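# Cap each funnel's outlet section with its matching plug

## Task

The pipes leading down from the funnels may swap sides behind the cover, so trace them. Set the red plug onto the flat front face of whichever section the red-banded funnel actually drains into, and set the blue plug on the flat front face of the section fed by the blue-banded funnel. Marbles may be released from a small height into a funnel or back into their tray. Nothing other than a marble may leave the table, and even a lost marble is undesirable. Each plug must stay in place without the robot holding it; at the end, open the grippers and pull the arms away.

## Robot and tools

Robot: two six-joint arms (left_arm and right_arm), each ending in a parallel two-finger gripper with a wrist camera. Base of left_arm sits at (+0.030, +0.312, 0) m, turned slightly by quat_wxyz (+0.997, 0, 0, -0.073); base of right_arm sits at (+0.001, -0.316, 0) m, quat_wxyz (+0.995, 0, 0, +0.099).

Scene frame: origin on the tabletop midway between the arms, +x pointing out across the table, +z up, and left_arm on the +y side. The words left and right are arm names only, not image sides.

execute_actions: argument "actions" is a list holding at most one item; optional "pictures" (boolean) asks for camera images. An empty list moves nothing, returns the state and includes pictures. A move item is {"rows": [...], "steps": n}: 1 to 15 rows, steps 1 to 15 (default 15), each step 1/30 s. One row is used per step; if rows run out, the final row repeats. Every row has exactly 14 numbers covering both arms, even if one arm stays still: left_arm waist, shoulder, elbow, forearm roll, wrist pitch, wrist roll, gripper opening, then the same seven for right_arm. Joint values are absolute target angles in radians (same form as the Joint positions line), not offsets. Opening runs from -1 (closed) to +1 (fully open). A move needs at least 7 steps: the result is captured 7 steps early and those last steps play out while you reply. A wait item is {"steps": n} with n up to 300, counted from the previous result, with your reply time included. A refused call sends nothing.

Joint ranges (rad), per arm in column order: waist -6.283..6.283, shoulder -2.304..2.304, elbow -4.224..0.061, forearm roll -6.283..6.283, wrist pitch -2.164..2.164, wrist roll -6.283..6.283. A target more than 0.010 beyond a range end, and beyond the joint's last reported angle, gets refused. True ends may differ by up to 0.010; targets past them are clipped and flagged "joint sent to its limit" (possibly about an earlier, still-running move). No such line does not prove more travel exists.

Motion limits: joint targets change at most 3.14 rad/s, with about 0.16 s to get up to speed; joints of one arm are slowed together to finish together. Each step the sent target stays within 0.623 rad of the measured angle, and if it would move the gripper more than 70 mm from where it is, all that arm's targets are pulled back. Between calls the arms keep heading for the last row sent until they settle or a step is HELD.

Gripper: fingers point along its +z axis and close along its y axis. end_effector_position is the pinch point, roughly 2 cm short of the fingertips; closing pushes the tips about 10 mm further forward. To keep hold, command an opening well under grip_measured; lower means a firmer squeeze, up to about 24 N per pad at -1. Slamming shut can squeeze too hard. Brief external tugs on held parts or pushes on loose items may occur.

Result lines: the state line lists, per arm, end_effector_position (m), end_effector_quat_wxyz and linear/angular velocities in the scene frame; reported hand position can be off, more so at long reach. Joint positions and Joint velocities give six joints (rad, rad/s) then the finger gap (m, m/s; 0.084 m is fully open). grip_measured is the measured opening on the command scale. Joint torques follow the joint order and carry per-arm offsets, scaling and noise. "joint command not followed" means a clearance check altered or blocked targets on some steps. HELD marks steps where your row was not fully sent. MOTOR HOT warns from 65 °C; at 80 °C an OVER-TEMPERATURE FAULT brakes that arm until it cools. TORQUE FAULT: if contact torque hits a load limit (waist 55.8, shoulder 55.8, elbow 46.5, forearm roll 25.1, wrist pitch 17.6, wrist roll 17.6 N m, carried weight included) the arm stops, backs that joint off, pauses 10 s and drops the rest of the call.

zoom_image: "camera" is one of cam_high, cam_low, cam_left_wrist, cam_right_wrist (each 672x504); "region" is [x0, y0, x1, y1] in image pixels from the top-left corner, no bigger than 504 by 504. It returns a closer look at that camera's latest image.

read_manual: optional "section" (only "licences"); returns licence text, no motion.

finished_scene: "scene" is the number of the current scene; ends and grades it permanently, then starts any following scene. The goal must hold at that moment.

Avoid: arms bumping or pressing each other, knocking anything off the table, dropping or letting parts slip, slamming, and shoving hard. Move smoothly with little effort, and avoid holding loads longer than needed.

Each tool is called after "Emit:" as name([rows], argument=value, ...), one row to a line, values as JSON.

## Session

Emit:
execute_actions(actions=[])

Scene clock: 0.00 s of 6600.00 s.
left_arm: end_effector_position=(+0.4911, +0.4751, +0.1438) grip_measured=+1.00 end_effector_quat_wxyz=(-0.328, +0.885, +0.306, +0.127) end_effector_velocity=(-0.000, +0.000, -0.000) end_effector_angular_velocity=(-0.000, +0.001, +0.000) | right_arm: end_effector_position=(+0.6243, -0.6941, +0.2315) grip_measured=+1.00 end_effector_quat_wxyz=(+0.008, +0.093, +0.995, -0.035) end_effector_velocity=(-0.001, -0.001, +0.000) end_effector_angular_velocity=(+0.000, -0.000, -0.002)
Joint positions: left_arm=[ 0.15  -0.535 -0.799  1.317 -0.748 -1.879  0.084] | right_arm=[-0.724 -0.843 -1.74  -0.075 -0.855  2.85   0.084]
Joint velocities: left_arm=[ 0.    -0.001 -0.    -0.     0.     0.001  0.   ] | right_arm=[-0.002  0.     0.     0.    -0.    -0.    -0.   ]
Joint torques (N m, as the arm reports them, + toward a larger angle): no reading
Motor temperatures (°C, as the motors report them): left_arm=[30 30 31 31 31 32] | right_arm=[28 29 32 28 33 32]

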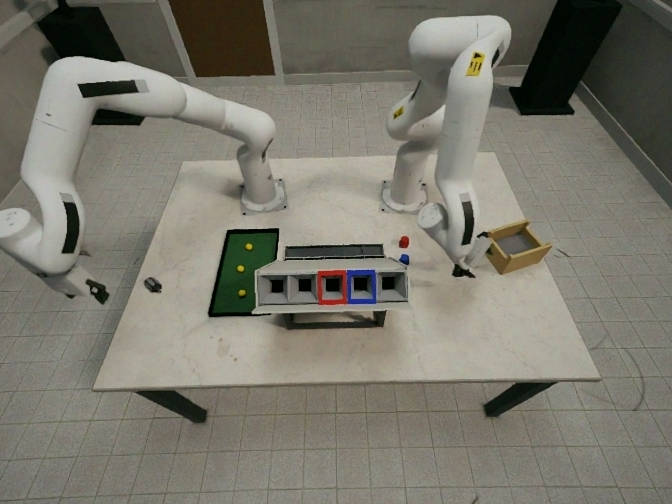

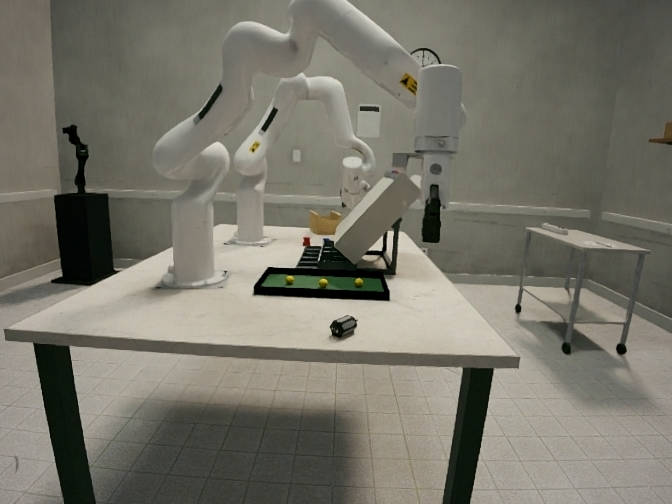

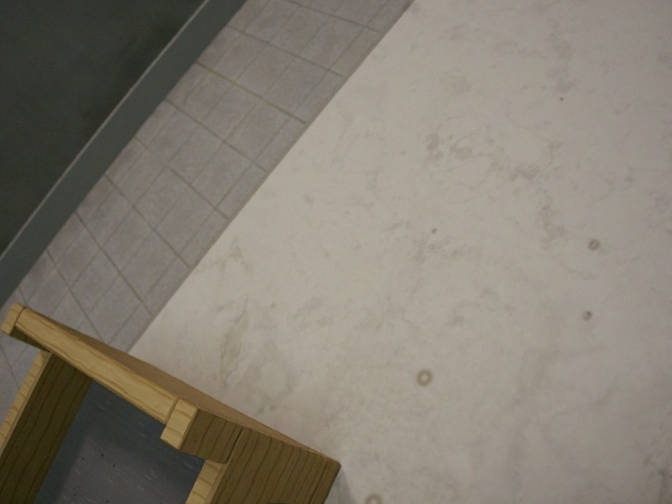

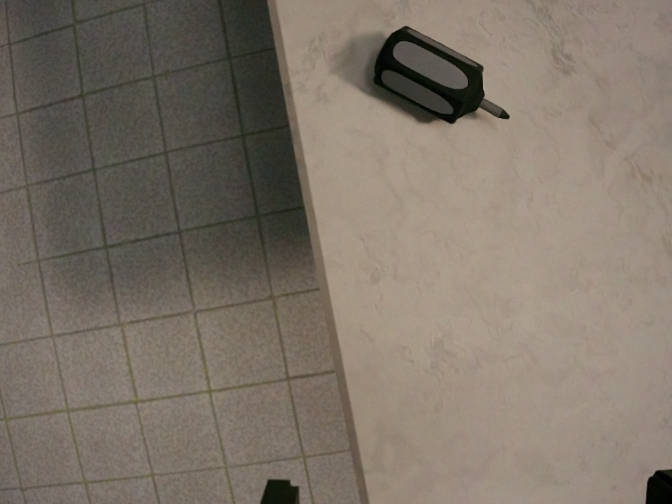

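Emit:
execute_actions([
  {"rows":[[0.15,-0.535,-0.799,1.317,-0.748,-1.879,1,-0.314,-0.026,-0.646,0,-0.62,2.85,1]]},
])

Emit:
execute_actions([
  {"steps":30},
], pictures=true)

Scene clock: 1.27 s of 6600.00 s.
left_arm: end_effector_position=(+0.4908, +0.4752, +0.1436) grip_measured=+1.00 end_effector_quat_wxyz=(-0.328, +0.885, +0.306, +0.127) end_effector_velocity=(-0.000, +0.000, -0.000) end_effector_angular_velocity=(-0.001, +0.001, +0.000) | right_arm: end_effector_position=(+0.6322, -0.6379, +0.2625) grip_measured=+1.00 end_effector_quat_wxyz=(+0.030, +0.062, +0.997, -0.037) end_effector_velocity=(+0.004, +0.280, +0.150) end_effector_angular_velocity=(-0.032, -0.192, +0.310)
Joint positions: left_arm=[ 0.15  -0.535 -0.799  1.317 -0.748 -1.879  0.084] | right_arm=[-0.654 -0.732 -1.631 -0.062 -0.815  2.85   0.084]
Joint velocities: left_arm=[ 0.001 -0.    -0.    -0.001  0.001  0.001  0.   ] | right_arm=[ 0.339  0.576  0.584  0.062  0.195 -0.    -0.   ]
Joint torques (N m, as the arm reports them, + toward a larger angle): left_arm=[  3.47  29.39 -15.25   1.98  -1.63  -0.05] | right_arm=[ -4.3   51.36 -21.32   0.48   0.09  -0.46]
Motor temperatures (°C, as the motors report them): left_arm=[30 30 31 31 31 32] | right_arm=[28 29 32 28 33 32]
Steps of this call (steps 1 to 30: nothing new was sent; steps 31 to 38: the first 8 steps of this action). Readings (joint positions):
31: left_arm=[0.150 -0.535 -0.799 1.317 -0.748 -1.879] | right_arm=[-0.724 -0.842 -1.740 -0.075 -0.855 2.850]
32: left_arm=[0.150 -0.535 -0.799 1.317 -0.748 -1.879] | right_arm=[-0.722 -0.839 -1.736 -0.075 -0.853 2.850]
34: left_arm=[0.150 -0.535 -0.799 1.317 -0.748 -1.879] | right_arm=[-0.704 -0.811 -1.706 -0.071 -0.842 2.850]
38: the state above

Scene clock: 2.27 s of 6600.00 s.
left_arm: end_effector_position=(+0.4908, +0.4752, +0.1435) grip_measured=+1.00 end_effector_quat_wxyz=(-0.328, +0.885, +0.306, +0.127) end_effector_velocity=(+0.001, +0.000, +0.001) end_effector_angular_velocity=(+0.000, -0.002, -0.000) | right_arm: end_effector_position=(+0.4646, -0.4045, +0.2801) grip_measured=+1.00 end_effector_quat_wxyz=(+0.025, -0.058, +0.998, -0.010) end_effector_velocity=(-0.264, +0.161, -0.089) end_effector_angular_velocity=(+0.059, +0.166, +0.191)
Joint positions: left_arm=[ 0.15  -0.535 -0.799  1.317 -0.748 -1.879  0.084] | right_arm=[-0.382 -0.171 -0.884 -0.012 -0.659  2.85   0.084]
Joint velocities: left_arm=[-0.     0.001 -0.     0.001 -0.    -0.     0.   ] | right_arm=[ 0.22   0.467  0.767  0.04   0.125 -0.    -0.   ]
Joint torques (N m, as the arm reports them, + toward a larger angle): left_arm=[  3.27  29.85 -15.42   2.03  -1.63  -0.06] | right_arm=[ -4.78  30.14 -21.08   0.27   0.14  -0.53]
Motor temperatures (°C, as the motors report them): left_arm=[30 30 32 31 31 32] | right_arm=[28 29 32 28 33 32]
Kept back: nothing.
Steps of this call (steps 1 to 7: the last 7 steps of your previous action; steps 8 to 30: the robot went on to your last target). Readings (joint positions):
1: left_arm=[0.150 -0.535 -0.799 1.317 -0.748 -1.879] | right_arm=[-0.642 -0.713 -1.611 -0.060 -0.809 2.850]
2: left_arm=[0.150 -0.535 -0.799 1.317 -0.748 -1.879] | right_arm=[-0.631 -0.693 -1.591 -0.058 -0.802 2.850]
4: left_arm=[0.150 -0.535 -0.799 1.317 -0.748 -1.879] | right_arm=[-0.609 -0.652 -1.549 -0.054 -0.789 2.850]
8: left_arm=[0.150 -0.535 -0.799 1.317 -0.748 -1.879] | right_arm=[-0.567 -0.564 -1.461 -0.046 -0.765 2.850]
30: the state above

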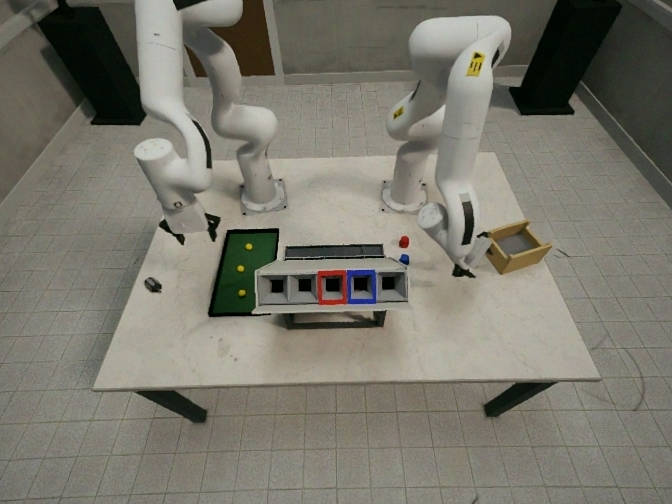

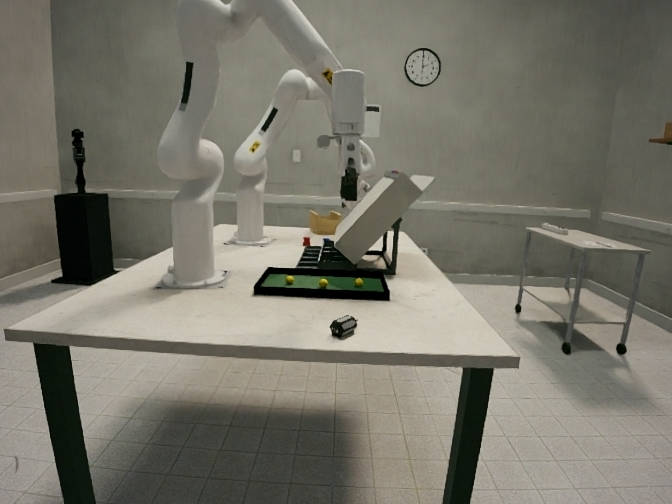

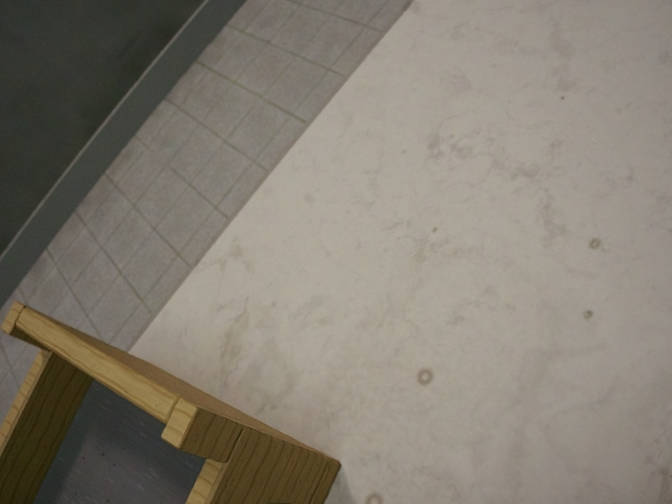

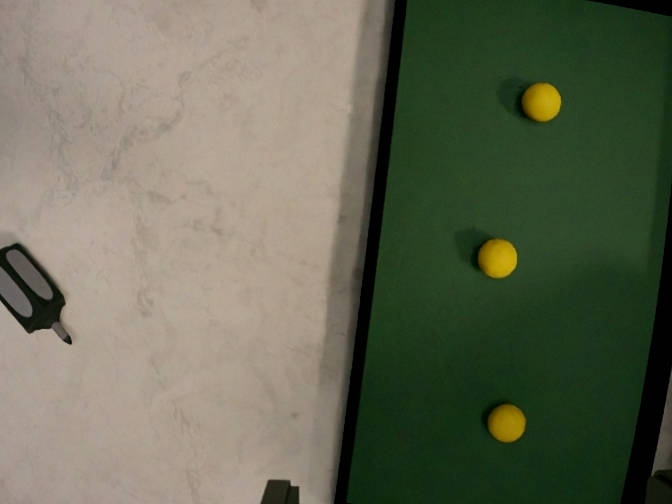

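Emit:
execute_actions([
  {"steps":40},
], pictures=true)

Scene clock: 3.60 s of 6600.00 s.
left_arm: end_effector_position=(+0.4908, +0.4752, +0.1435) grip_measured=+1.00 end_effector_quat_wxyz=(-0.328, +0.885, +0.306, +0.127) end_effector_velocity=(+0.000, -0.000, -0.000) end_effector_angular_velocity=(-0.000, -0.001, -0.000) | right_arm: end_effector_position=(+0.3786, -0.3603, +0.2498) grip_measured=+1.00 end_effector_quat_wxyz=(+0.000, -0.088, +0.996, -0.000) end_effector_velocity=(+0.000, +0.000, +0.000) end_effector_angular_velocity=(-0.000, -0.000, +0.001)
Joint positions: left_arm=[ 0.15  -0.535 -0.799  1.317 -0.748 -1.879  0.084] | right_arm=[-0.314 -0.026 -0.646 -0.    -0.62   2.85   0.084]
Joint velocities: left_arm=[-0.    -0.001 -0.001  0.001  0.001 -0.001  0.   ] | right_arm=[ 0.001  0.     0.    -0.     0.    -0.    -0.   ]
Joint torques (N m, as the arm reports them, + toward a larger angle): left_arm=[  3.8   29.78 -15.21   1.95  -1.63  -0.01] | right_arm=[ -4.66  19.86 -20.33   0.73  -0.05  -0.49]
Motor temperatures (°C, as the motors report them): left_arm=[30 30 32 31 31 32] | right_arm=[28 29 32 28 33 32]
Kept back: nothing.
Steps of this call (steps 1 to 30: the robot went on to your last target; steps 31 to 40: nothing new was sent). Readings (joint positions):
1: left_arm=[0.150 -0.535 -0.799 1.317 -0.748 -1.879] | right_arm=[-0.375 -0.155 -0.858 -0.011 -0.655 2.850]
2: left_arm=[0.150 -0.535 -0.799 1.317 -0.748 -1.879] | right_arm=[-0.367 -0.140 -0.833 -0.010 -0.651 2.850]
4: left_arm=[0.150 -0.535 -0.799 1.317 -0.748 -1.879] | right_arm=[-0.353 -0.109 -0.782 -0.007 -0.642 2.850]
8: left_arm=[0.150 -0.535 -0.799 1.317 -0.748 -1.879] | right_arm=[-0.328 -0.056 -0.696 -0.003 -0.629 2.850]
40: the state above
All arms were judged still, so your last target was given up. Only a new action makes them travel on or press farther. Fingers that are still opening or closing keep moving.

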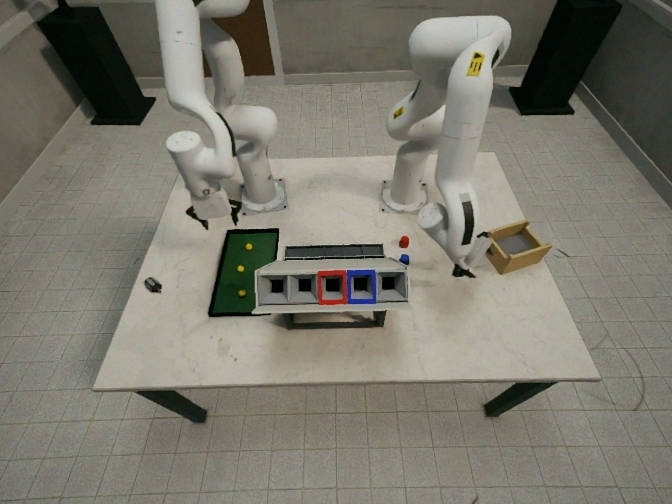

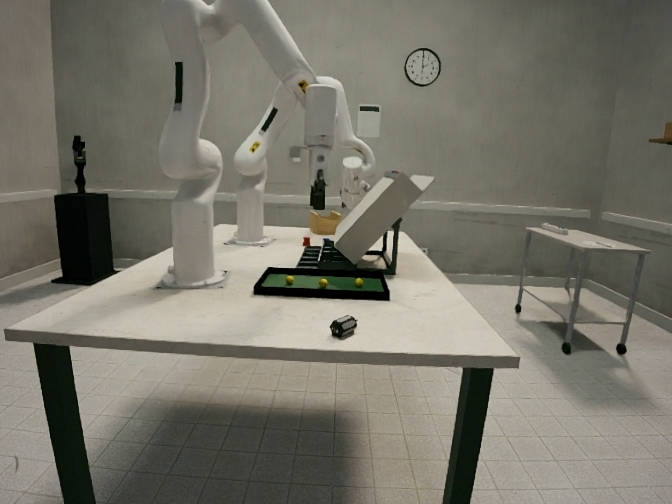

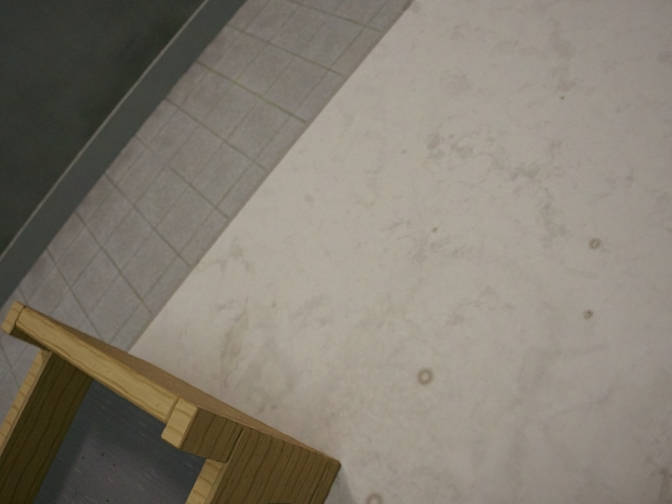

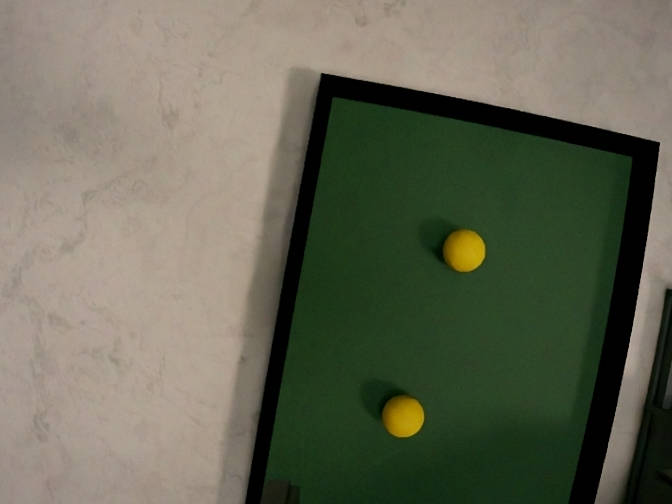

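Emit:
execute_actions([
  {"rows":[[0.15,-0.535,-0.799,1.317,-0.748,-1.879,1,-0.279,-0.586,-0.682,0,-0.096,2.85,1]]},
])

Emit:
execute_actions([
  {"steps":40},
], pictures=true)

Scene clock: 4.17 s of 6600.00 s.
left_arm: end_effector_position=(+0.4908, +0.4752, +0.1435) grip_measured=+1.00 end_effector_quat_wxyz=(-0.328, +0.885, +0.306, +0.127) end_effector_velocity=(-0.000, -0.001, -0.000) end_effector_angular_velocity=(-0.001, +0.001, -0.001) | right_arm: end_effector_position=(+0.3971, -0.3587, +0.1937) grip_measured=+1.00 end_effector_quat_wxyz=(-0.000, -0.092, +0.996, +0.000) end_effector_velocity=(+0.077, +0.012, -0.305) end_effector_angular_velocity=(+0.000, +0.002, +0.052)
Joint positions: left_arm=[ 0.15  -0.535 -0.799  1.317 -0.748 -1.879  0.084] | right_arm=[-0.304 -0.179 -0.656  0.    -0.477  2.85   0.084]
Joint velocities: left_arm=[-0.001 -0.     0.001 -0.001  0.001  0.001 -0.   ] | right_arm=[ 0.052 -0.809 -0.052 -0.     0.755  0.     0.   ]
Joint torques (N m, as the arm reports them, + toward a larger angle): left_arm=[  3.58  29.42 -15.09   2.1   -1.66  -0.09] | right_arm=[ -6.98  27.24 -18.29   0.41  -0.2   -0.53]
Motor temperatures (°C, as the motors report them): left_arm=[30 30 32 31 31 32] | right_arm=[28 29 32 28 33 32]
Steps of this call (steps 1 to 9: nothing new was sent; steps 10 to 17: the first 8 steps of this action). Readings (joint positions):
10: left_arm=[0.150 -0.535 -0.799 1.317 -0.748 -1.879] | right_arm=[-0.314 -0.026 -0.646 -0.000 -0.620 2.850]
11: left_arm=[0.150 -0.535 -0.799 1.317 -0.748 -1.879] | right_arm=[-0.314 -0.029 -0.647 -0.000 -0.616 2.850]
13: left_arm=[0.150 -0.535 -0.799 1.317 -0.748 -1.879] | right_arm=[-0.312 -0.064 -0.650 0.000 -0.582 2.850]
17: the state above

Scene clock: 5.50 s of 6600.00 s.
left_arm: end_effector_position=(+0.4908, +0.4752, +0.1435) grip_measured=+1.00 end_effector_quat_wxyz=(-0.328, +0.885, +0.306, +0.127) end_effector_velocity=(-0.000, -0.001, -0.000) end_effector_angular_velocity=(-0.002, +0.001, -0.001) | right_arm: end_effector_position=(+0.4059, -0.3492, +0.0348) grip_measured=+1.00 end_effector_quat_wxyz=(+0.000, -0.105, +0.994, -0.000) end_effector_velocity=(-0.000, +0.000, -0.000) end_effector_angular_velocity=(+0.000, +0.000, +0.000)
Joint positions: left_arm=[ 0.15  -0.535 -0.799  1.317 -0.748 -1.879  0.084] | right_arm=[-0.279 -0.586 -0.682  0.    -0.096  2.85   0.084]
Joint velocities: left_arm=[-0.001  0.001  0.001 -0.001  0.001  0.001 -0.   ] | right_arm=[ 0.001 -0.     0.     0.     0.    -0.    -0.   ]
Joint torques (N m, as the arm reports them, + toward a larger angle): left_arm=[  2.89  29.49 -15.33   1.96  -1.7   -0.07] | right_arm=[ -5.36  34.37 -12.53   0.16  -0.22  -0.52]
Motor temperatures (°C, as the motors report them): left_arm=[30 30 32 31 31 32] | right_arm=[28 29 32 28 33 32]
Kept back: nothing.
Steps of this call (steps 1 to 7: the last 7 steps of your previous action; steps 8 to 40: the robot went on to your last target). Readings (joint positions):
1: left_arm=[0.150 -0.535 -0.799 1.317 -0.748 -1.879] | right_arm=[-0.303 -0.206 -0.657 0.000 -0.452 2.850]
2: left_arm=[0.150 -0.535 -0.799 1.317 -0.748 -1.879] | right_arm=[-0.301 -0.232 -0.659 0.000 -0.427 2.850]
4: left_arm=[0.150 -0.535 -0.799 1.317 -0.748 -1.879] | right_arm=[-0.298 -0.286 -0.663 0.000 -0.377 2.850]
8: left_arm=[0.150 -0.535 -0.799 1.317 -0.748 -1.879] | right_arm=[-0.291 -0.392 -0.670 0.000 -0.278 2.850]
40: the state above

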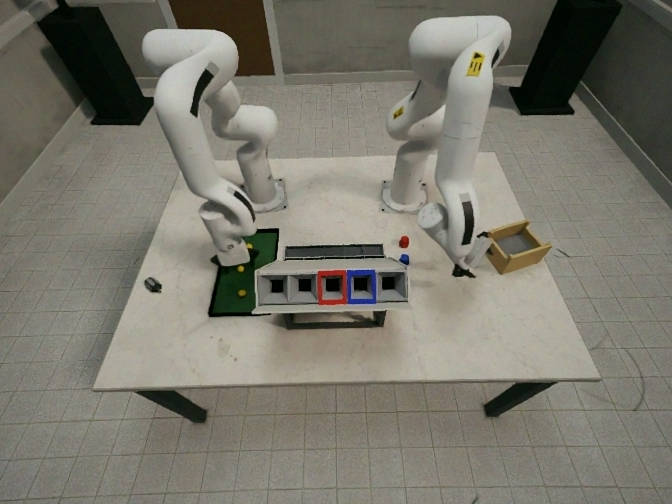

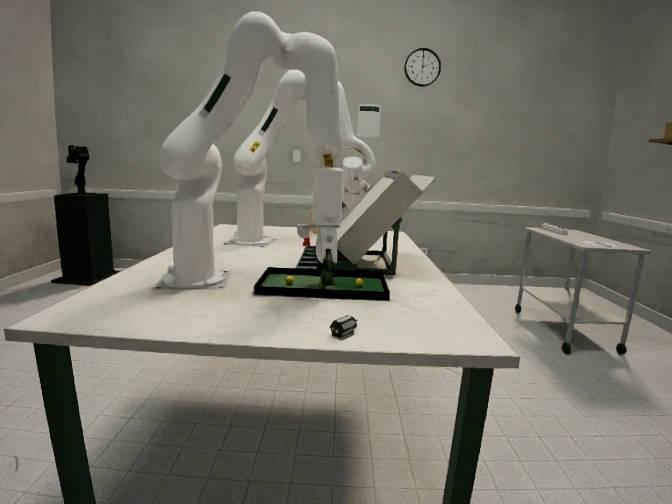

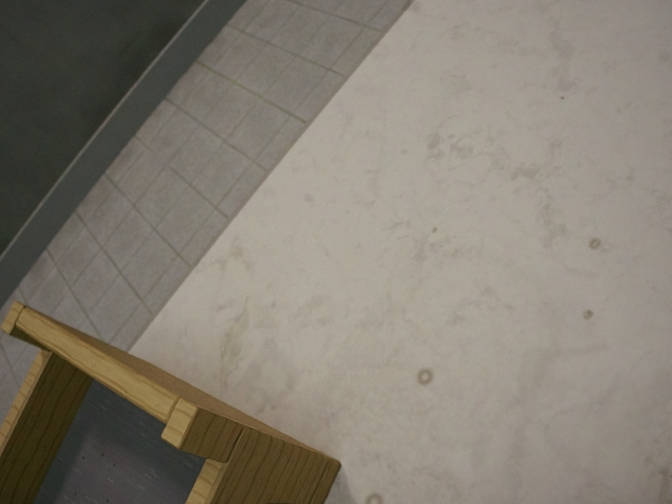

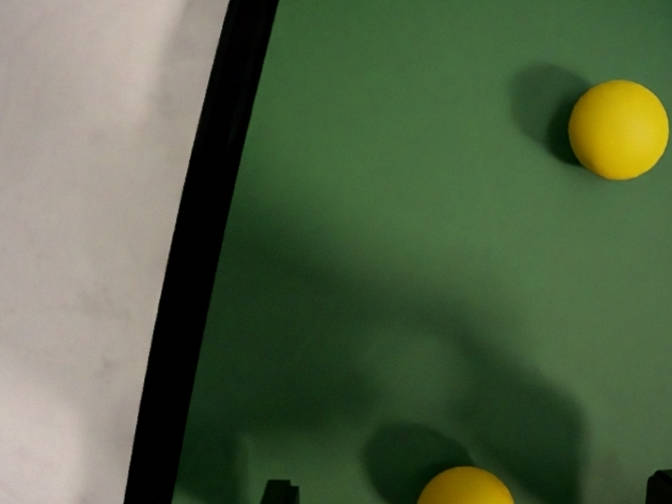

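Emit:
execute_actions([
  {"rows":[[0.15,-0.535,-0.799,1.317,-0.748,-1.879,1,-0.279,-0.586,-0.682,0,-0.096,2.85,-1]]},
])

Emit:
execute_actions([
  {"steps":15},
])

Scene clock: 6.07 s of 6600.00 s.
left_arm: end_effector_position=(+0.4908, +0.4752, +0.1435) grip_measured=+1.00 end_effector_quat_wxyz=(-0.328, +0.885, +0.306, +0.127) end_effector_velocity=(-0.000, +0.000, +0.000) end_effector_angular_velocity=(+0.001, +0.000, -0.000) | right_arm: end_effector_position=(+0.4059, -0.3492, +0.0348) grip_measured=-0.12 end_effector_quat_wxyz=(-0.000, -0.105, +0.994, -0.000) end_effector_velocity=(-0.000, +0.000, +0.000) end_effector_angular_velocity=(+0.000, +0.000, -0.000)
Joint positions: left_arm=[ 0.15  -0.535 -0.799  1.317 -0.748 -1.879  0.084] | right_arm=[-0.279 -0.586 -0.682  0.    -0.096  2.85   0.039]
Joint velocities: left_arm=[ 0.     0.     0.     0.    -0.     0.001 -0.   ] | right_arm=[ 0.     0.    -0.     0.    -0.     0.    -0.192]
Joint torques (N m, as the arm reports them, + toward a larger angle): left_arm=[  3.38  30.06 -15.18   1.76  -1.6   -0.07] | right_arm=[ -5.09  32.8  -12.91   0.52  -0.17  -0.37]
Motor temperatures (°C, as the motors report them): left_arm=[30 30 32 31 31 32] | right_arm=[28 29 32 28 33 32]
Steps of this call (steps 1 to 9: the robot went on to your last target; steps 10 to 17: the first 8 steps of this action). Readings (joint positions):
10: left_arm=[0.150 -0.535 -0.799 1.317 -0.748 -1.879] | right_arm=[-0.279 -0.586 -0.682 -0.000 -0.096 2.850]
11: left_arm=[0.150 -0.535 -0.799 1.317 -0.748 -1.879] | right_arm=[-0.279 -0.586 -0.682 0.000 -0.096 2.850]
13: left_arm=[0.150 -0.535 -0.799 1.317 -0.748 -1.879] | right_arm=[-0.279 -0.586 -0.682 0.000 -0.096 2.850]
17: the state above

Scene clock: 6.57 s of 6600.00 s.
left_arm: end_effector_position=(+0.4908, +0.4752, +0.1435) grip_measured=+1.00 end_effector_quat_wxyz=(-0.328, +0.885, +0.306, +0.127) end_effector_velocity=(-0.000, +0.000, -0.001) end_effector_angular_velocity=(+0.000, +0.001, +0.001) | right_arm: end_effector_position=(+0.4059, -0.3492, +0.0348) grip_measured=-0.46 end_effector_quat_wxyz=(-0.000, -0.105, +0.994, -0.000) end_effector_velocity=(+0.000, +0.001, +0.000) end_effector_angular_velocity=(+0.000, -0.000, +0.002)
Joint positions: left_arm=[ 0.15  -0.535 -0.799  1.317 -0.748 -1.879  0.084] | right_arm=[-0.279 -0.586 -0.682  0.    -0.096  2.85   0.024]
Joint velocities: left_arm=[ 0.    -0.001  0.     0.    -0.    -0.001  0.   ] | right_arm=[ 0.002  0.    -0.     0.     0.    -0.     0.   ]
Joint torques (N m, as the arm reports them, + toward a larger angle): left_arm=[  3.6   29.31 -15.04   1.99  -1.69  -0.06] | right_arm=[ -4.52  33.31 -13.22   0.    -0.14  -0.49]
Motor temperatures (°C, as the motors report them): left_arm=[30 30 32 31 31 32] | right_arm=[28 29 32 28 33 32]
Kept back: nothing.
Steps of this call (steps 1 to 7: the last 7 steps of your previous action; steps 8 to 15: the robot went on to your last target). Readings (joint positions):
1: left_arm=[0.150 -0.535 -0.799 1.317 -0.748 -1.879] | right_arm=[-0.279 -0.586 -0.682 0.000 -0.096 2.850]
2: left_arm=[0.150 -0.535 -0.799 1.317 -0.748 -1.879] | right_arm=[-0.279 -0.586 -0.682 -0.000 -0.096 2.850]
4: left_arm=[0.150 -0.535 -0.799 1.317 -0.748 -1.879] | right_arm=[-0.279 -0.586 -0.682 0.000 -0.096 2.850]
8: left_arm=[0.150 -0.535 -0.799 1.317 -0.748 -1.879] | right_arm=[-0.279 -0.586 -0.682 0.000 -0.096 2.850]
15: the state above
All arms were judged still, so your last target was given up. Only a new action makes them travel on or press farther. Fingers that are still opening or closing keep moving.

Emit:
execute_actions([
  {"rows":[[0.15,-0.535,-0.799,1.317,-0.748,-1.879,1,-0.279,0.112,-0.925,0,-1.037,2.85,-1]]},
])

Emit:
execute_actions([
  {"steps":35},
])

Emit:
execute_actions([
  {"rows":[[0.15,-0.535,-0.799,1.317,-0.748,-1.879,1,0.249,-0.799,-2.094,0,-1.295,3.58,-1]]},
])

Emit:
execute_actions([
  {"steps":60},
], pictures=true)

Scene clock: 7.20 s of 6600.00 s.
left_arm: end_effector_position=(+0.4908, +0.4752, +0.1435) grip_measured=+1.00 end_effector_quat_wxyz=(-0.328, +0.885, +0.306, +0.127) end_effector_velocity=(-0.000, +0.001, -0.000) end_effector_angular_velocity=(+0.000, -0.000, +0.002) | right_arm: end_effector_position=(+0.4390, -0.3519, +0.0905) grip_measured=-0.46 end_effector_quat_wxyz=(+0.021, -0.105, +0.994, -0.004) end_effector_velocity=(+0.135, -0.012, +0.291) end_effector_angular_velocity=(-0.015, -0.188, -0.001)
Joint positions: left_arm=[ 0.15  -0.535 -0.799  1.317 -0.748 -1.879  0.084] | right_arm=[-0.279 -0.475 -0.724  0.    -0.206  2.85   0.024]
Joint velocities: left_arm=[ 0.001 -0.001 -0.001 -0.001 -0.001 -0.001 -0.   ] | right_arm=[-0.001  0.562 -0.193 -0.    -0.566  0.    -0.   ]
Joint torques (N m, as the arm reports them, + toward a larger angle): left_arm=[  3.5   29.38 -15.46   1.64  -1.67  -0.09] | right_arm=[ -4.22  32.44 -14.49   0.69  -0.1   -0.49]
Motor temperatures (°C, as the motors report them): left_arm=[30 30 32 31 31 32] | right_arm=[28 29 32 28 33 32]
Steps of this call (steps 1 to 11: nothing new was sent; steps 12 to 19: the first 8 steps of this action). Readings (joint positions):
12: left_arm=[0.150 -0.535 -0.799 1.317 -0.748 -1.879] | right_arm=[-0.279 -0.586 -0.682 -0.000 -0.096 2.850]
13: left_arm=[0.150 -0.535 -0.799 1.317 -0.748 -1.879] | right_arm=[-0.279 -0.583 -0.683 -0.000 -0.100 2.850]
15: left_arm=[0.150 -0.535 -0.799 1.317 -0.748 -1.879] | right_arm=[-0.279 -0.554 -0.693 -0.000 -0.131 2.850]
19: the state above

Scene clock: 8.37 s of 6600.00 s.
left_arm: end_effector_position=(+0.4908, +0.4752, +0.1435) grip_measured=+1.00 end_effector_quat_wxyz=(-0.328, +0.885, +0.306, +0.127) end_effector_velocity=(+0.000, +0.000, +0.000) end_effector_angular_velocity=(+0.000, -0.000, +0.000) | right_arm: end_effector_position=(+0.4031, -0.3490, +0.4131) grip_measured=-0.46 end_effector_quat_wxyz=(+0.001, -0.105, +0.994, -0.000) end_effector_velocity=(-0.034, +0.002, +0.053) end_effector_angular_velocity=(+0.003, +0.034, -0.002)
Joint positions: left_arm=[ 0.15  -0.535 -0.799  1.317 -0.748 -1.879  0.084] | right_arm=[-0.279  0.101 -0.921 -0.    -1.019  2.85   0.024]
Joint velocities: left_arm=[-0.    -0.    -0.001 -0.001 -0.     0.    -0.   ] | right_arm=[-0.002  0.098 -0.03  -0.    -0.163  0.    -0.   ]
Joint torques (N m, as the arm reports them, + toward a larger angle): left_arm=[  3.75  29.2  -15.16   1.67  -1.63  -0.02] | right_arm=[ -3.8   13.37 -21.41   0.85   0.19  -0.52]
Motor temperatures (°C, as the motors report them): left_arm=[30 30 32 31 31 32] | right_arm=[28 29 32 28 33 32]
Kept back: nothing.
Steps of this call (steps 1 to 7: the last 7 steps of your previous action; steps 8 to 35: the robot went on to your last target). Readings (joint positions):
1: left_arm=[0.150 -0.535 -0.799 1.317 -0.748 -1.879] | right_arm=[-0.279 -0.457 -0.730 0.000 -0.226 2.850]
2: left_arm=[0.150 -0.535 -0.799 1.317 -0.748 -1.879] | right_arm=[-0.279 -0.438 -0.737 0.000 -0.245 2.850]
4: left_arm=[0.150 -0.535 -0.799 1.317 -0.748 -1.879] | right_arm=[-0.279 -0.400 -0.750 0.000 -0.286 2.850]
8: left_arm=[0.150 -0.535 -0.799 1.317 -0.748 -1.879] | right_arm=[-0.279 -0.325 -0.775 0.000 -0.376 2.850]
35: the state above

Scene clock: 8.63 s of 6600.00 s.
left_arm: end_effector_position=(+0.4908, +0.4752, +0.1435) grip_measured=+1.00 end_effector_quat_wxyz=(-0.328, +0.885, +0.306, +0.127) end_effector_velocity=(-0.000, +0.000, -0.000) end_effector_angular_velocity=(+0.001, +0.001, -0.001) | right_arm: end_effector_position=(+0.4403, -0.3049, +0.4182) grip_measured=-0.46 end_effector_quat_wxyz=(-0.027, -0.093, +0.995, +0.002) end_effector_velocity=(+0.202, +0.233, -0.003) end_effector_angular_velocity=(-0.044, +0.258, -0.175)
Joint positions: left_arm=[ 0.15  -0.535 -0.799  1.317 -0.748 -1.879  0.084] | right_arm=[-0.172 -0.026 -1.054  0.    -1.082  2.981  0.024]
Joint velocities: left_arm=[-0.    -0.001  0.     0.001 -0.     0.001  0.   ] | right_arm=[ 0.518 -0.695 -0.697  0.    -0.261  0.694 -0.   ]
Joint torques (N m, as the arm reports them, + toward a larger angle): left_arm=[  3.58  29.75 -15.27   1.82  -1.63  -0.11] | right_arm=[ -7.44  23.75 -21.54   0.94  -0.21  -0.41]
Motor temperatures (°C, as the motors report them): left_arm=[30 30 32 31 31 32] | right_arm=[28 29 32 28 33 32]
Steps of this call (steps 1 to 8: the first 8 steps of this action). Readings (joint positions):
1: left_arm=[0.150 -0.535 -0.799 1.317 -0.748 -1.879] | right_arm=[-0.279 0.103 -0.922 -0.000 -1.024 2.850]
2: left_arm=[0.150 -0.535 -0.799 1.317 -0.748 -1.879] | right_arm=[-0.276 0.102 -0.926 -0.000 -1.029 2.854]
4: left_arm=[0.150 -0.535 -0.799 1.317 -0.748 -1.879] | right_arm=[-0.249 0.072 -0.959 -0.000 -1.045 2.887]
8: the state above

Scene clock: 10.63 s of 6600.00 s.
left_arm: end_effector_position=(+0.4908, +0.4752, +0.1435) grip_measured=+1.00 end_effector_quat_wxyz=(-0.328, +0.885, +0.306, +0.127) end_effector_velocity=(+0.000, -0.000, +0.001) end_effector_angular_velocity=(-0.000, -0.001, -0.001) | right_arm: end_effector_position=(+0.6600, -0.0008, +0.4198) grip_measured=-0.46 end_effector_quat_wxyz=(+0.000, -0.004, +1.000, -0.000) end_effector_velocity=(-0.001, +0.001, +0.000) end_effector_angular_velocity=(-0.000, -0.000, +0.002)
Joint positions: left_arm=[ 0.15  -0.535 -0.799  1.317 -0.748 -1.879  0.084] | right_arm=[ 0.249 -0.799 -2.094 -0.    -1.295  3.58   0.024]
Joint velocities: left_arm=[-0.     0.003  0.001 -0.     0.     0.002  0.   ] | right_arm=[ 0.002 -0.    -0.    -0.    -0.     0.    -0.   ]
Joint torques (N m, as the arm reports them, + toward a larger angle): left_arm=[  3.24  29.71 -15.     1.84  -1.67  -0.09] | right_arm=[ -4.84  53.78 -22.1    1.    -0.08  -0.57]
Motor temperatures (°C, as the motors report them): left_arm=[30 30 32 31 31 32] | right_arm=[28 29 33 28 33 32]
Kept back: nothing.
Steps of this call (steps 1 to 7: the last 7 steps of your previous action; steps 8 to 60: the robot went on to your last target). Readings (joint positions):
1: left_arm=[0.150 -0.535 -0.799 1.317 -0.748 -1.879] | right_arm=[-0.155 -0.049 -1.077 0.000 -1.091 3.005]
2: left_arm=[0.150 -0.535 -0.799 1.317 -0.748 -1.879] | right_arm=[-0.138 -0.072 -1.101 0.000 -1.099 3.028]
4: left_arm=[0.150 -0.535 -0.799 1.317 -0.748 -1.879] | right_arm=[-0.107 -0.120 -1.148 0.000 -1.115 3.072]
8: left_arm=[0.150 -0.535 -0.799 1.317 -0.748 -1.879] | right_arm=[-0.051 -0.216 -1.244 0.000 -1.143 3.152]
60: the state above
All arms were judged still, so your last target was given up. Only a new action makes them travel on or press farther. Fingers that are still opening or closing keep moving.

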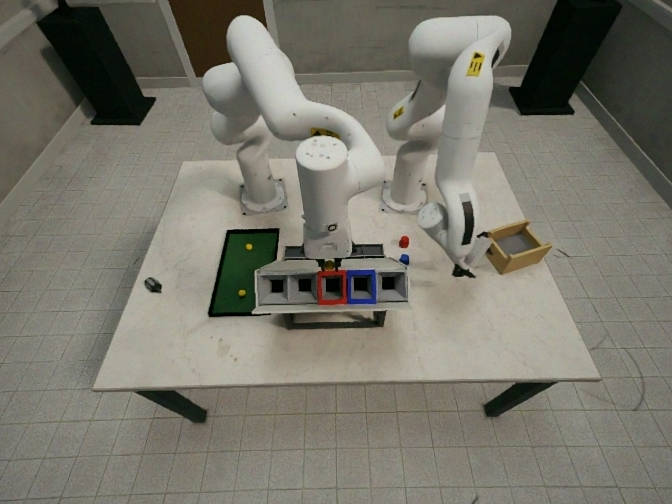

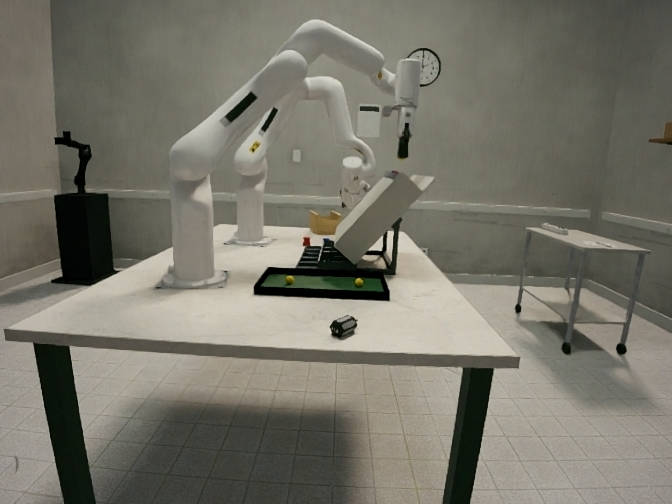

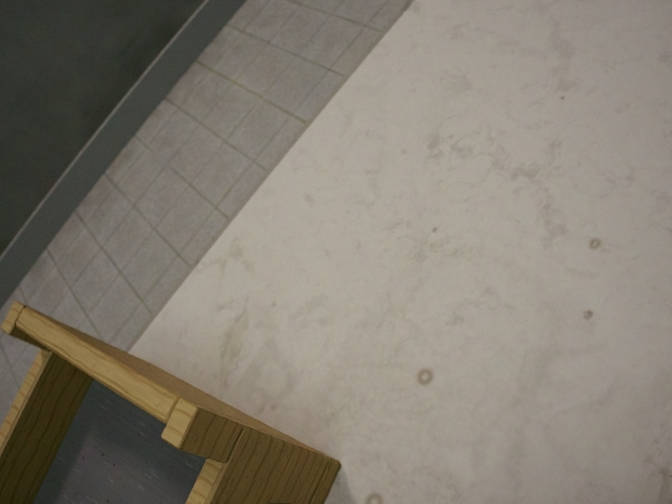

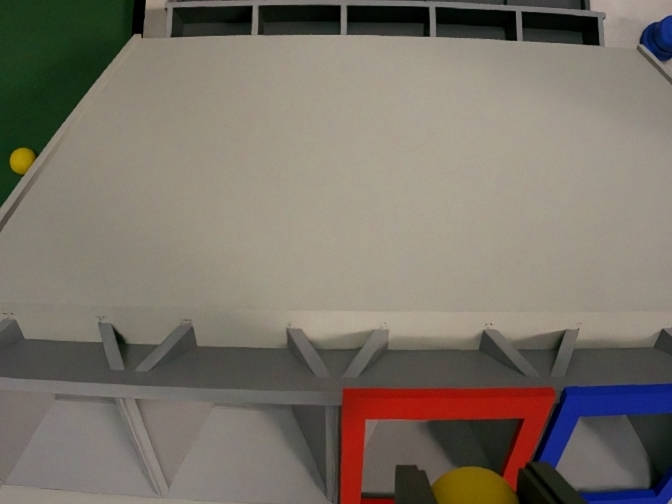

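Emit:
execute_actions([
  {"rows":[[0.15,-0.535,-0.799,1.317,-0.748,-1.879,1,0.241,-0.895,-2.185,0,-1.29,3.58,-1]]},
])

Emit:
execute_actions([
  {"steps":20},
])

Emit:
execute_actions([
  {"rows":[[0.15,-0.535,-0.799,1.317,-0.748,-1.879,1,0.241,-0.895,-2.185,0,-1.29,3.58,0.2]]},
])

Emit:
execute_actions([
  {"steps":60},
], pictures=true)

Scene clock: 11.20 s of 6600.00 s.
left_arm: end_effector_position=(+0.4908, +0.4752, +0.1435) grip_measured=+1.00 end_effector_quat_wxyz=(-0.328, +0.885, +0.306, +0.127) end_effector_velocity=(-0.000, +0.000, -0.000) end_effector_angular_velocity=(+0.000, -0.000, +0.002) | right_arm: end_effector_position=(+0.6795, +0.0032, +0.3948) grip_measured=-0.46 end_effector_quat_wxyz=(-0.001, -0.001, +1.000, -0.001) end_effector_velocity=(+0.049, +0.012, -0.059) end_effector_angular_velocity=(+0.003, -0.006, -0.013)
Joint positions: left_arm=[ 0.15  -0.535 -0.799  1.317 -0.748 -1.879  0.084] | right_arm=[ 0.243 -0.875 -2.163 -0.    -1.291  3.58   0.024]
Joint velocities: left_arm=[ 0.    -0.     0.    -0.001 -0.    -0.002 -0.   ] | right_arm=[-0.013 -0.192 -0.19  -0.     0.009  0.     0.   ]
Joint torques (N m, as the arm reports them, + toward a larger angle): left_arm=[  3.53  29.55 -14.99   1.93  -1.66  -0.07] | right_arm=[ -4.15  69.72 -23.74   0.89  -0.25  -0.45]
Motor temperatures (°C, as the motors report them): left_arm=[30 30 32 31 31 32] | right_arm=[28 29 33 28 33 32]
Steps of this call (steps 1 to 9: nothing new was sent; steps 10 to 17: the first 8 steps of this action). Readings (joint positions):
10: left_arm=[0.150 -0.535 -0.799 1.317 -0.748 -1.879] | right_arm=[0.249 -0.799 -2.094 -0.000 -1.295 3.580]
11: left_arm=[0.150 -0.535 -0.799 1.317 -0.748 -1.879] | right_arm=[0.249 -0.802 -2.098 0.000 -1.295 3.580]
13: left_arm=[0.150 -0.535 -0.799 1.317 -0.748 -1.879] | right_arm=[0.247 -0.827 -2.123 0.000 -1.294 3.580]
17: the state above

Scene clock: 11.87 s of 6600.00 s.
left_arm: end_effector_position=(+0.4908, +0.4752, +0.1435) grip_measured=+1.00 end_effector_quat_wxyz=(-0.328, +0.885, +0.306, +0.127) end_effector_velocity=(+0.000, -0.000, +0.000) end_effector_angular_velocity=(+0.000, -0.001, +0.002) | right_arm: end_effector_position=(+0.6850, +0.0045, +0.3896) grip_measured=-0.46 end_effector_quat_wxyz=(+0.000, -0.000, +1.000, +0.000) end_effector_velocity=(+0.001, -0.001, -0.000) end_effector_angular_velocity=(+0.000, +0.000, -0.002)
Joint positions: left_arm=[ 0.15  -0.535 -0.799  1.317 -0.748 -1.879  0.084] | right_arm=[ 0.241 -0.895 -2.185  0.    -1.29   3.58   0.024]
Joint velocities: left_arm=[-0.    -0.001 -0.001 -0.002 -0.001 -0.001 -0.   ] | right_arm=[-0.002 -0.001 -0.     0.     0.     0.     0.   ]
Joint torques (N m, as the arm reports them, + toward a larger angle): left_arm=[  3.33  29.49 -15.14   1.94  -1.65  -0.02] | right_arm=[ -4.69  58.62 -21.86   0.83  -0.05  -0.43]
Motor temperatures (°C, as the motors report them): left_arm=[30 30 32 31 31 32] | right_arm=[28 29 33 28 33 32]
Kept back: nothing.
Steps of this call (steps 1 to 7: the last 7 steps of your previous action; steps 8 to 20: the robot went on to your last target). Readings (joint positions):
1: left_arm=[0.150 -0.535 -0.799 1.317 -0.748 -1.879] | right_arm=[0.242 -0.880 -2.169 -0.000 -1.291 3.580]
2: left_arm=[0.150 -0.535 -0.799 1.317 -0.748 -1.879] | right_arm=[0.242 -0.884 -2.173 -0.000 -1.290 3.580]
4: left_arm=[0.150 -0.535 -0.799 1.317 -0.748 -1.879] | right_arm=[0.242 -0.889 -2.179 -0.000 -1.290 3.580]
8: left_arm=[0.150 -0.535 -0.799 1.317 -0.748 -1.879] | right_arm=[0.241 -0.893 -2.183 0.000 -1.290 3.580]
20: the state above

Scene clock: 12.13 s of 6600.00 s.
left_arm: end_effector_position=(+0.4908, +0.4752, +0.1435) grip_measured=+1.00 end_effector_quat_wxyz=(-0.328, +0.885, +0.306, +0.127) end_effector_velocity=(+0.000, -0.000, -0.000) end_effector_angular_velocity=(-0.000, -0.000, -0.001) | right_arm: end_effector_position=(+0.6851, +0.0045, +0.3896) grip_measured=+0.15 end_effector_quat_wxyz=(+0.000, -0.000, +1.000, +0.000) end_effector_velocity=(-0.000, +0.000, -0.000) end_effector_angular_velocity=(-0.001, +0.000, +0.000)
Joint positions: left_arm=[ 0.15  -0.535 -0.799  1.317 -0.748 -1.879  0.084] | right_arm=[ 0.241 -0.895 -2.185  0.    -1.29   3.58   0.05 ]
Joint velocities: left_arm=[-0.    -0.001 -0.001  0.001  0.    -0.    -0.   ] | right_arm=[ 0.    -0.     0.    -0.    -0.     0.     0.025]
Joint torques (N m, as the arm reports them, + toward a larger angle): left_arm=[  3.4   29.39 -15.35   1.82  -1.69  -0.04] | right_arm=[ -4.36  56.79 -22.19   0.63  -0.19  -0.4 ]
Motor temperatures (°C, as the motors report them): left_arm=[30 30 32 31 31 32] | right_arm=[28 29 33 28 33 32]
Steps of this call (steps 1 to 8: the first 8 steps of this action). Readings (joint positions):
1: left_arm=[0.150 -0.535 -0.799 1.317 -0.748 -1.879] | right_arm=[0.241 -0.895 -2.185 0.000 -1.290 3.580]
2: left_arm=[0.150 -0.535 -0.799 1.317 -0.748 -1.879] | right_arm=[0.241 -0.895 -2.185 0.000 -1.290 3.580]
4: left_arm=[0.150 -0.535 -0.799 1.317 -0.748 -1.879] | right_arm=[0.241 -0.895 -2.185 0.000 -1.290 3.580]
8: the state above

Scene clock: 14.13 s of 6600.00 s.
left_arm: end_effector_position=(+0.4908, +0.4752, +0.1435) grip_measured=+1.00 end_effector_quat_wxyz=(-0.328, +0.885, +0.306, +0.127) end_effector_velocity=(+0.000, +0.000, -0.000) end_effector_angular_velocity=(+0.001, -0.001, +0.000) | right_arm: end_effector_position=(+0.6851, +0.0045, +0.3895) grip_measured=+0.19 end_effector_quat_wxyz=(+0.000, -0.000, +1.000, -0.000) end_effector_velocity=(-0.000, +0.001, +0.000) end_effector_angular_velocity=(+0.000, +0.000, +0.001)
Joint positions: left_arm=[ 0.15  -0.535 -0.799  1.317 -0.748 -1.879  0.084] | right_arm=[ 0.241 -0.895 -2.185 -0.    -1.29   3.58   0.052]
Joint velocities: left_arm=[ 0.    -0.001 -0.     0.001 -0.    -0.001  0.   ] | right_arm=[ 0.001  0.    -0.     0.     0.    -0.    -0.   ]
Joint torques (N m, as the arm reports them, + toward a larger angle): left_arm=[  3.11  29.65 -15.28   1.91  -1.71  -0.09] | right_arm=[ -4.52  57.38 -21.9    0.63  -0.15  -0.55]
Motor temperatures (°C, as the motors report them): left_arm=[30 30 32 31 31 32] | right_arm=[28 29 33 28 33 32]
Kept back: nothing.
Steps of this call (steps 1 to 7: the last 7 steps of your previous action; steps 8 to 15: the robot went on to your last target; steps 16 to 60: nothing new was sent). Readings (joint positions):
1: left_arm=[0.150 -0.535 -0.799 1.317 -0.748 -1.879] | right_arm=[0.241 -0.895 -2.185 0.000 -1.290 3.580]
2: left_arm=[0.150 -0.535 -0.799 1.317 -0.748 -1.879] | right_arm=[0.241 -0.895 -2.185 0.000 -1.290 3.580]
4: left_arm=[0.150 -0.535 -0.799 1.317 -0.748 -1.879] | right_arm=[0.241 -0.895 -2.185 0.000 -1.290 3.580]
8: left_arm=[0.150 -0.535 -0.799 1.317 -0.748 -1.879] | right_arm=[0.241 -0.895 -2.185 0.000 -1.290 3.580]
60: the state above
All arms were judged still, so your last target was given up. Only a new action makes them travel on or press farther. Fingers that are still opening or closing keep moving.

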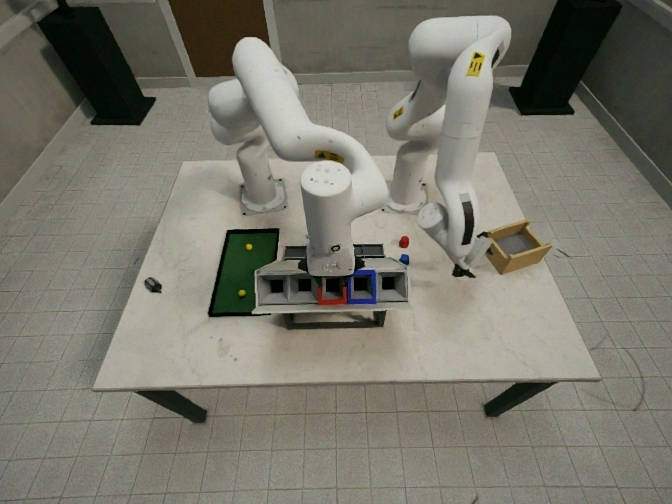

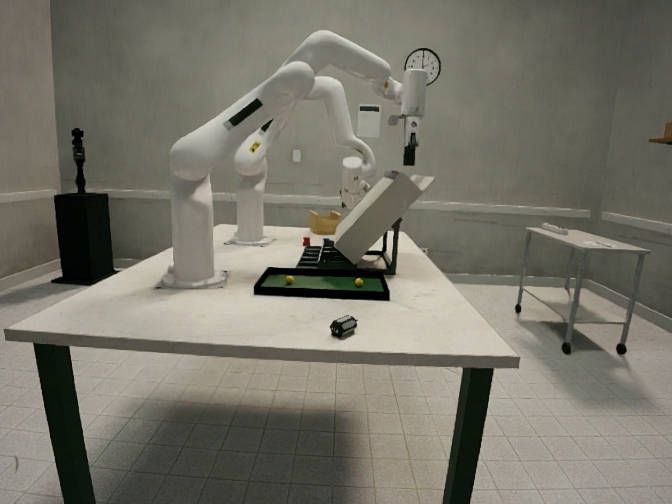

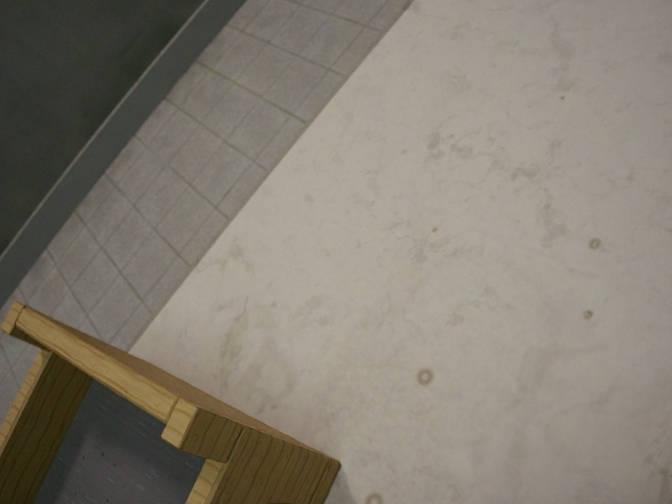

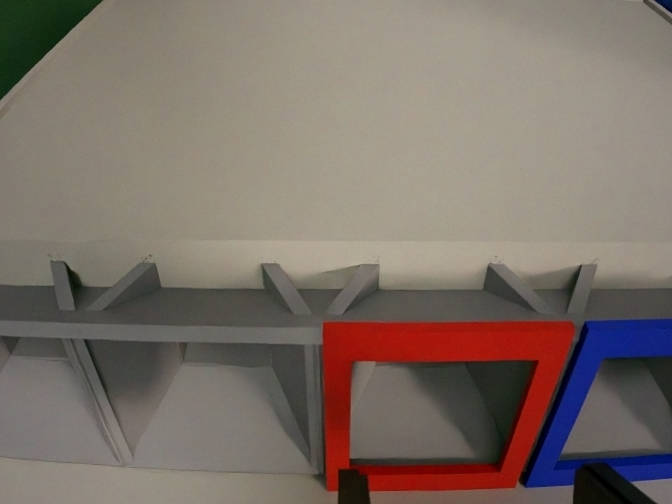

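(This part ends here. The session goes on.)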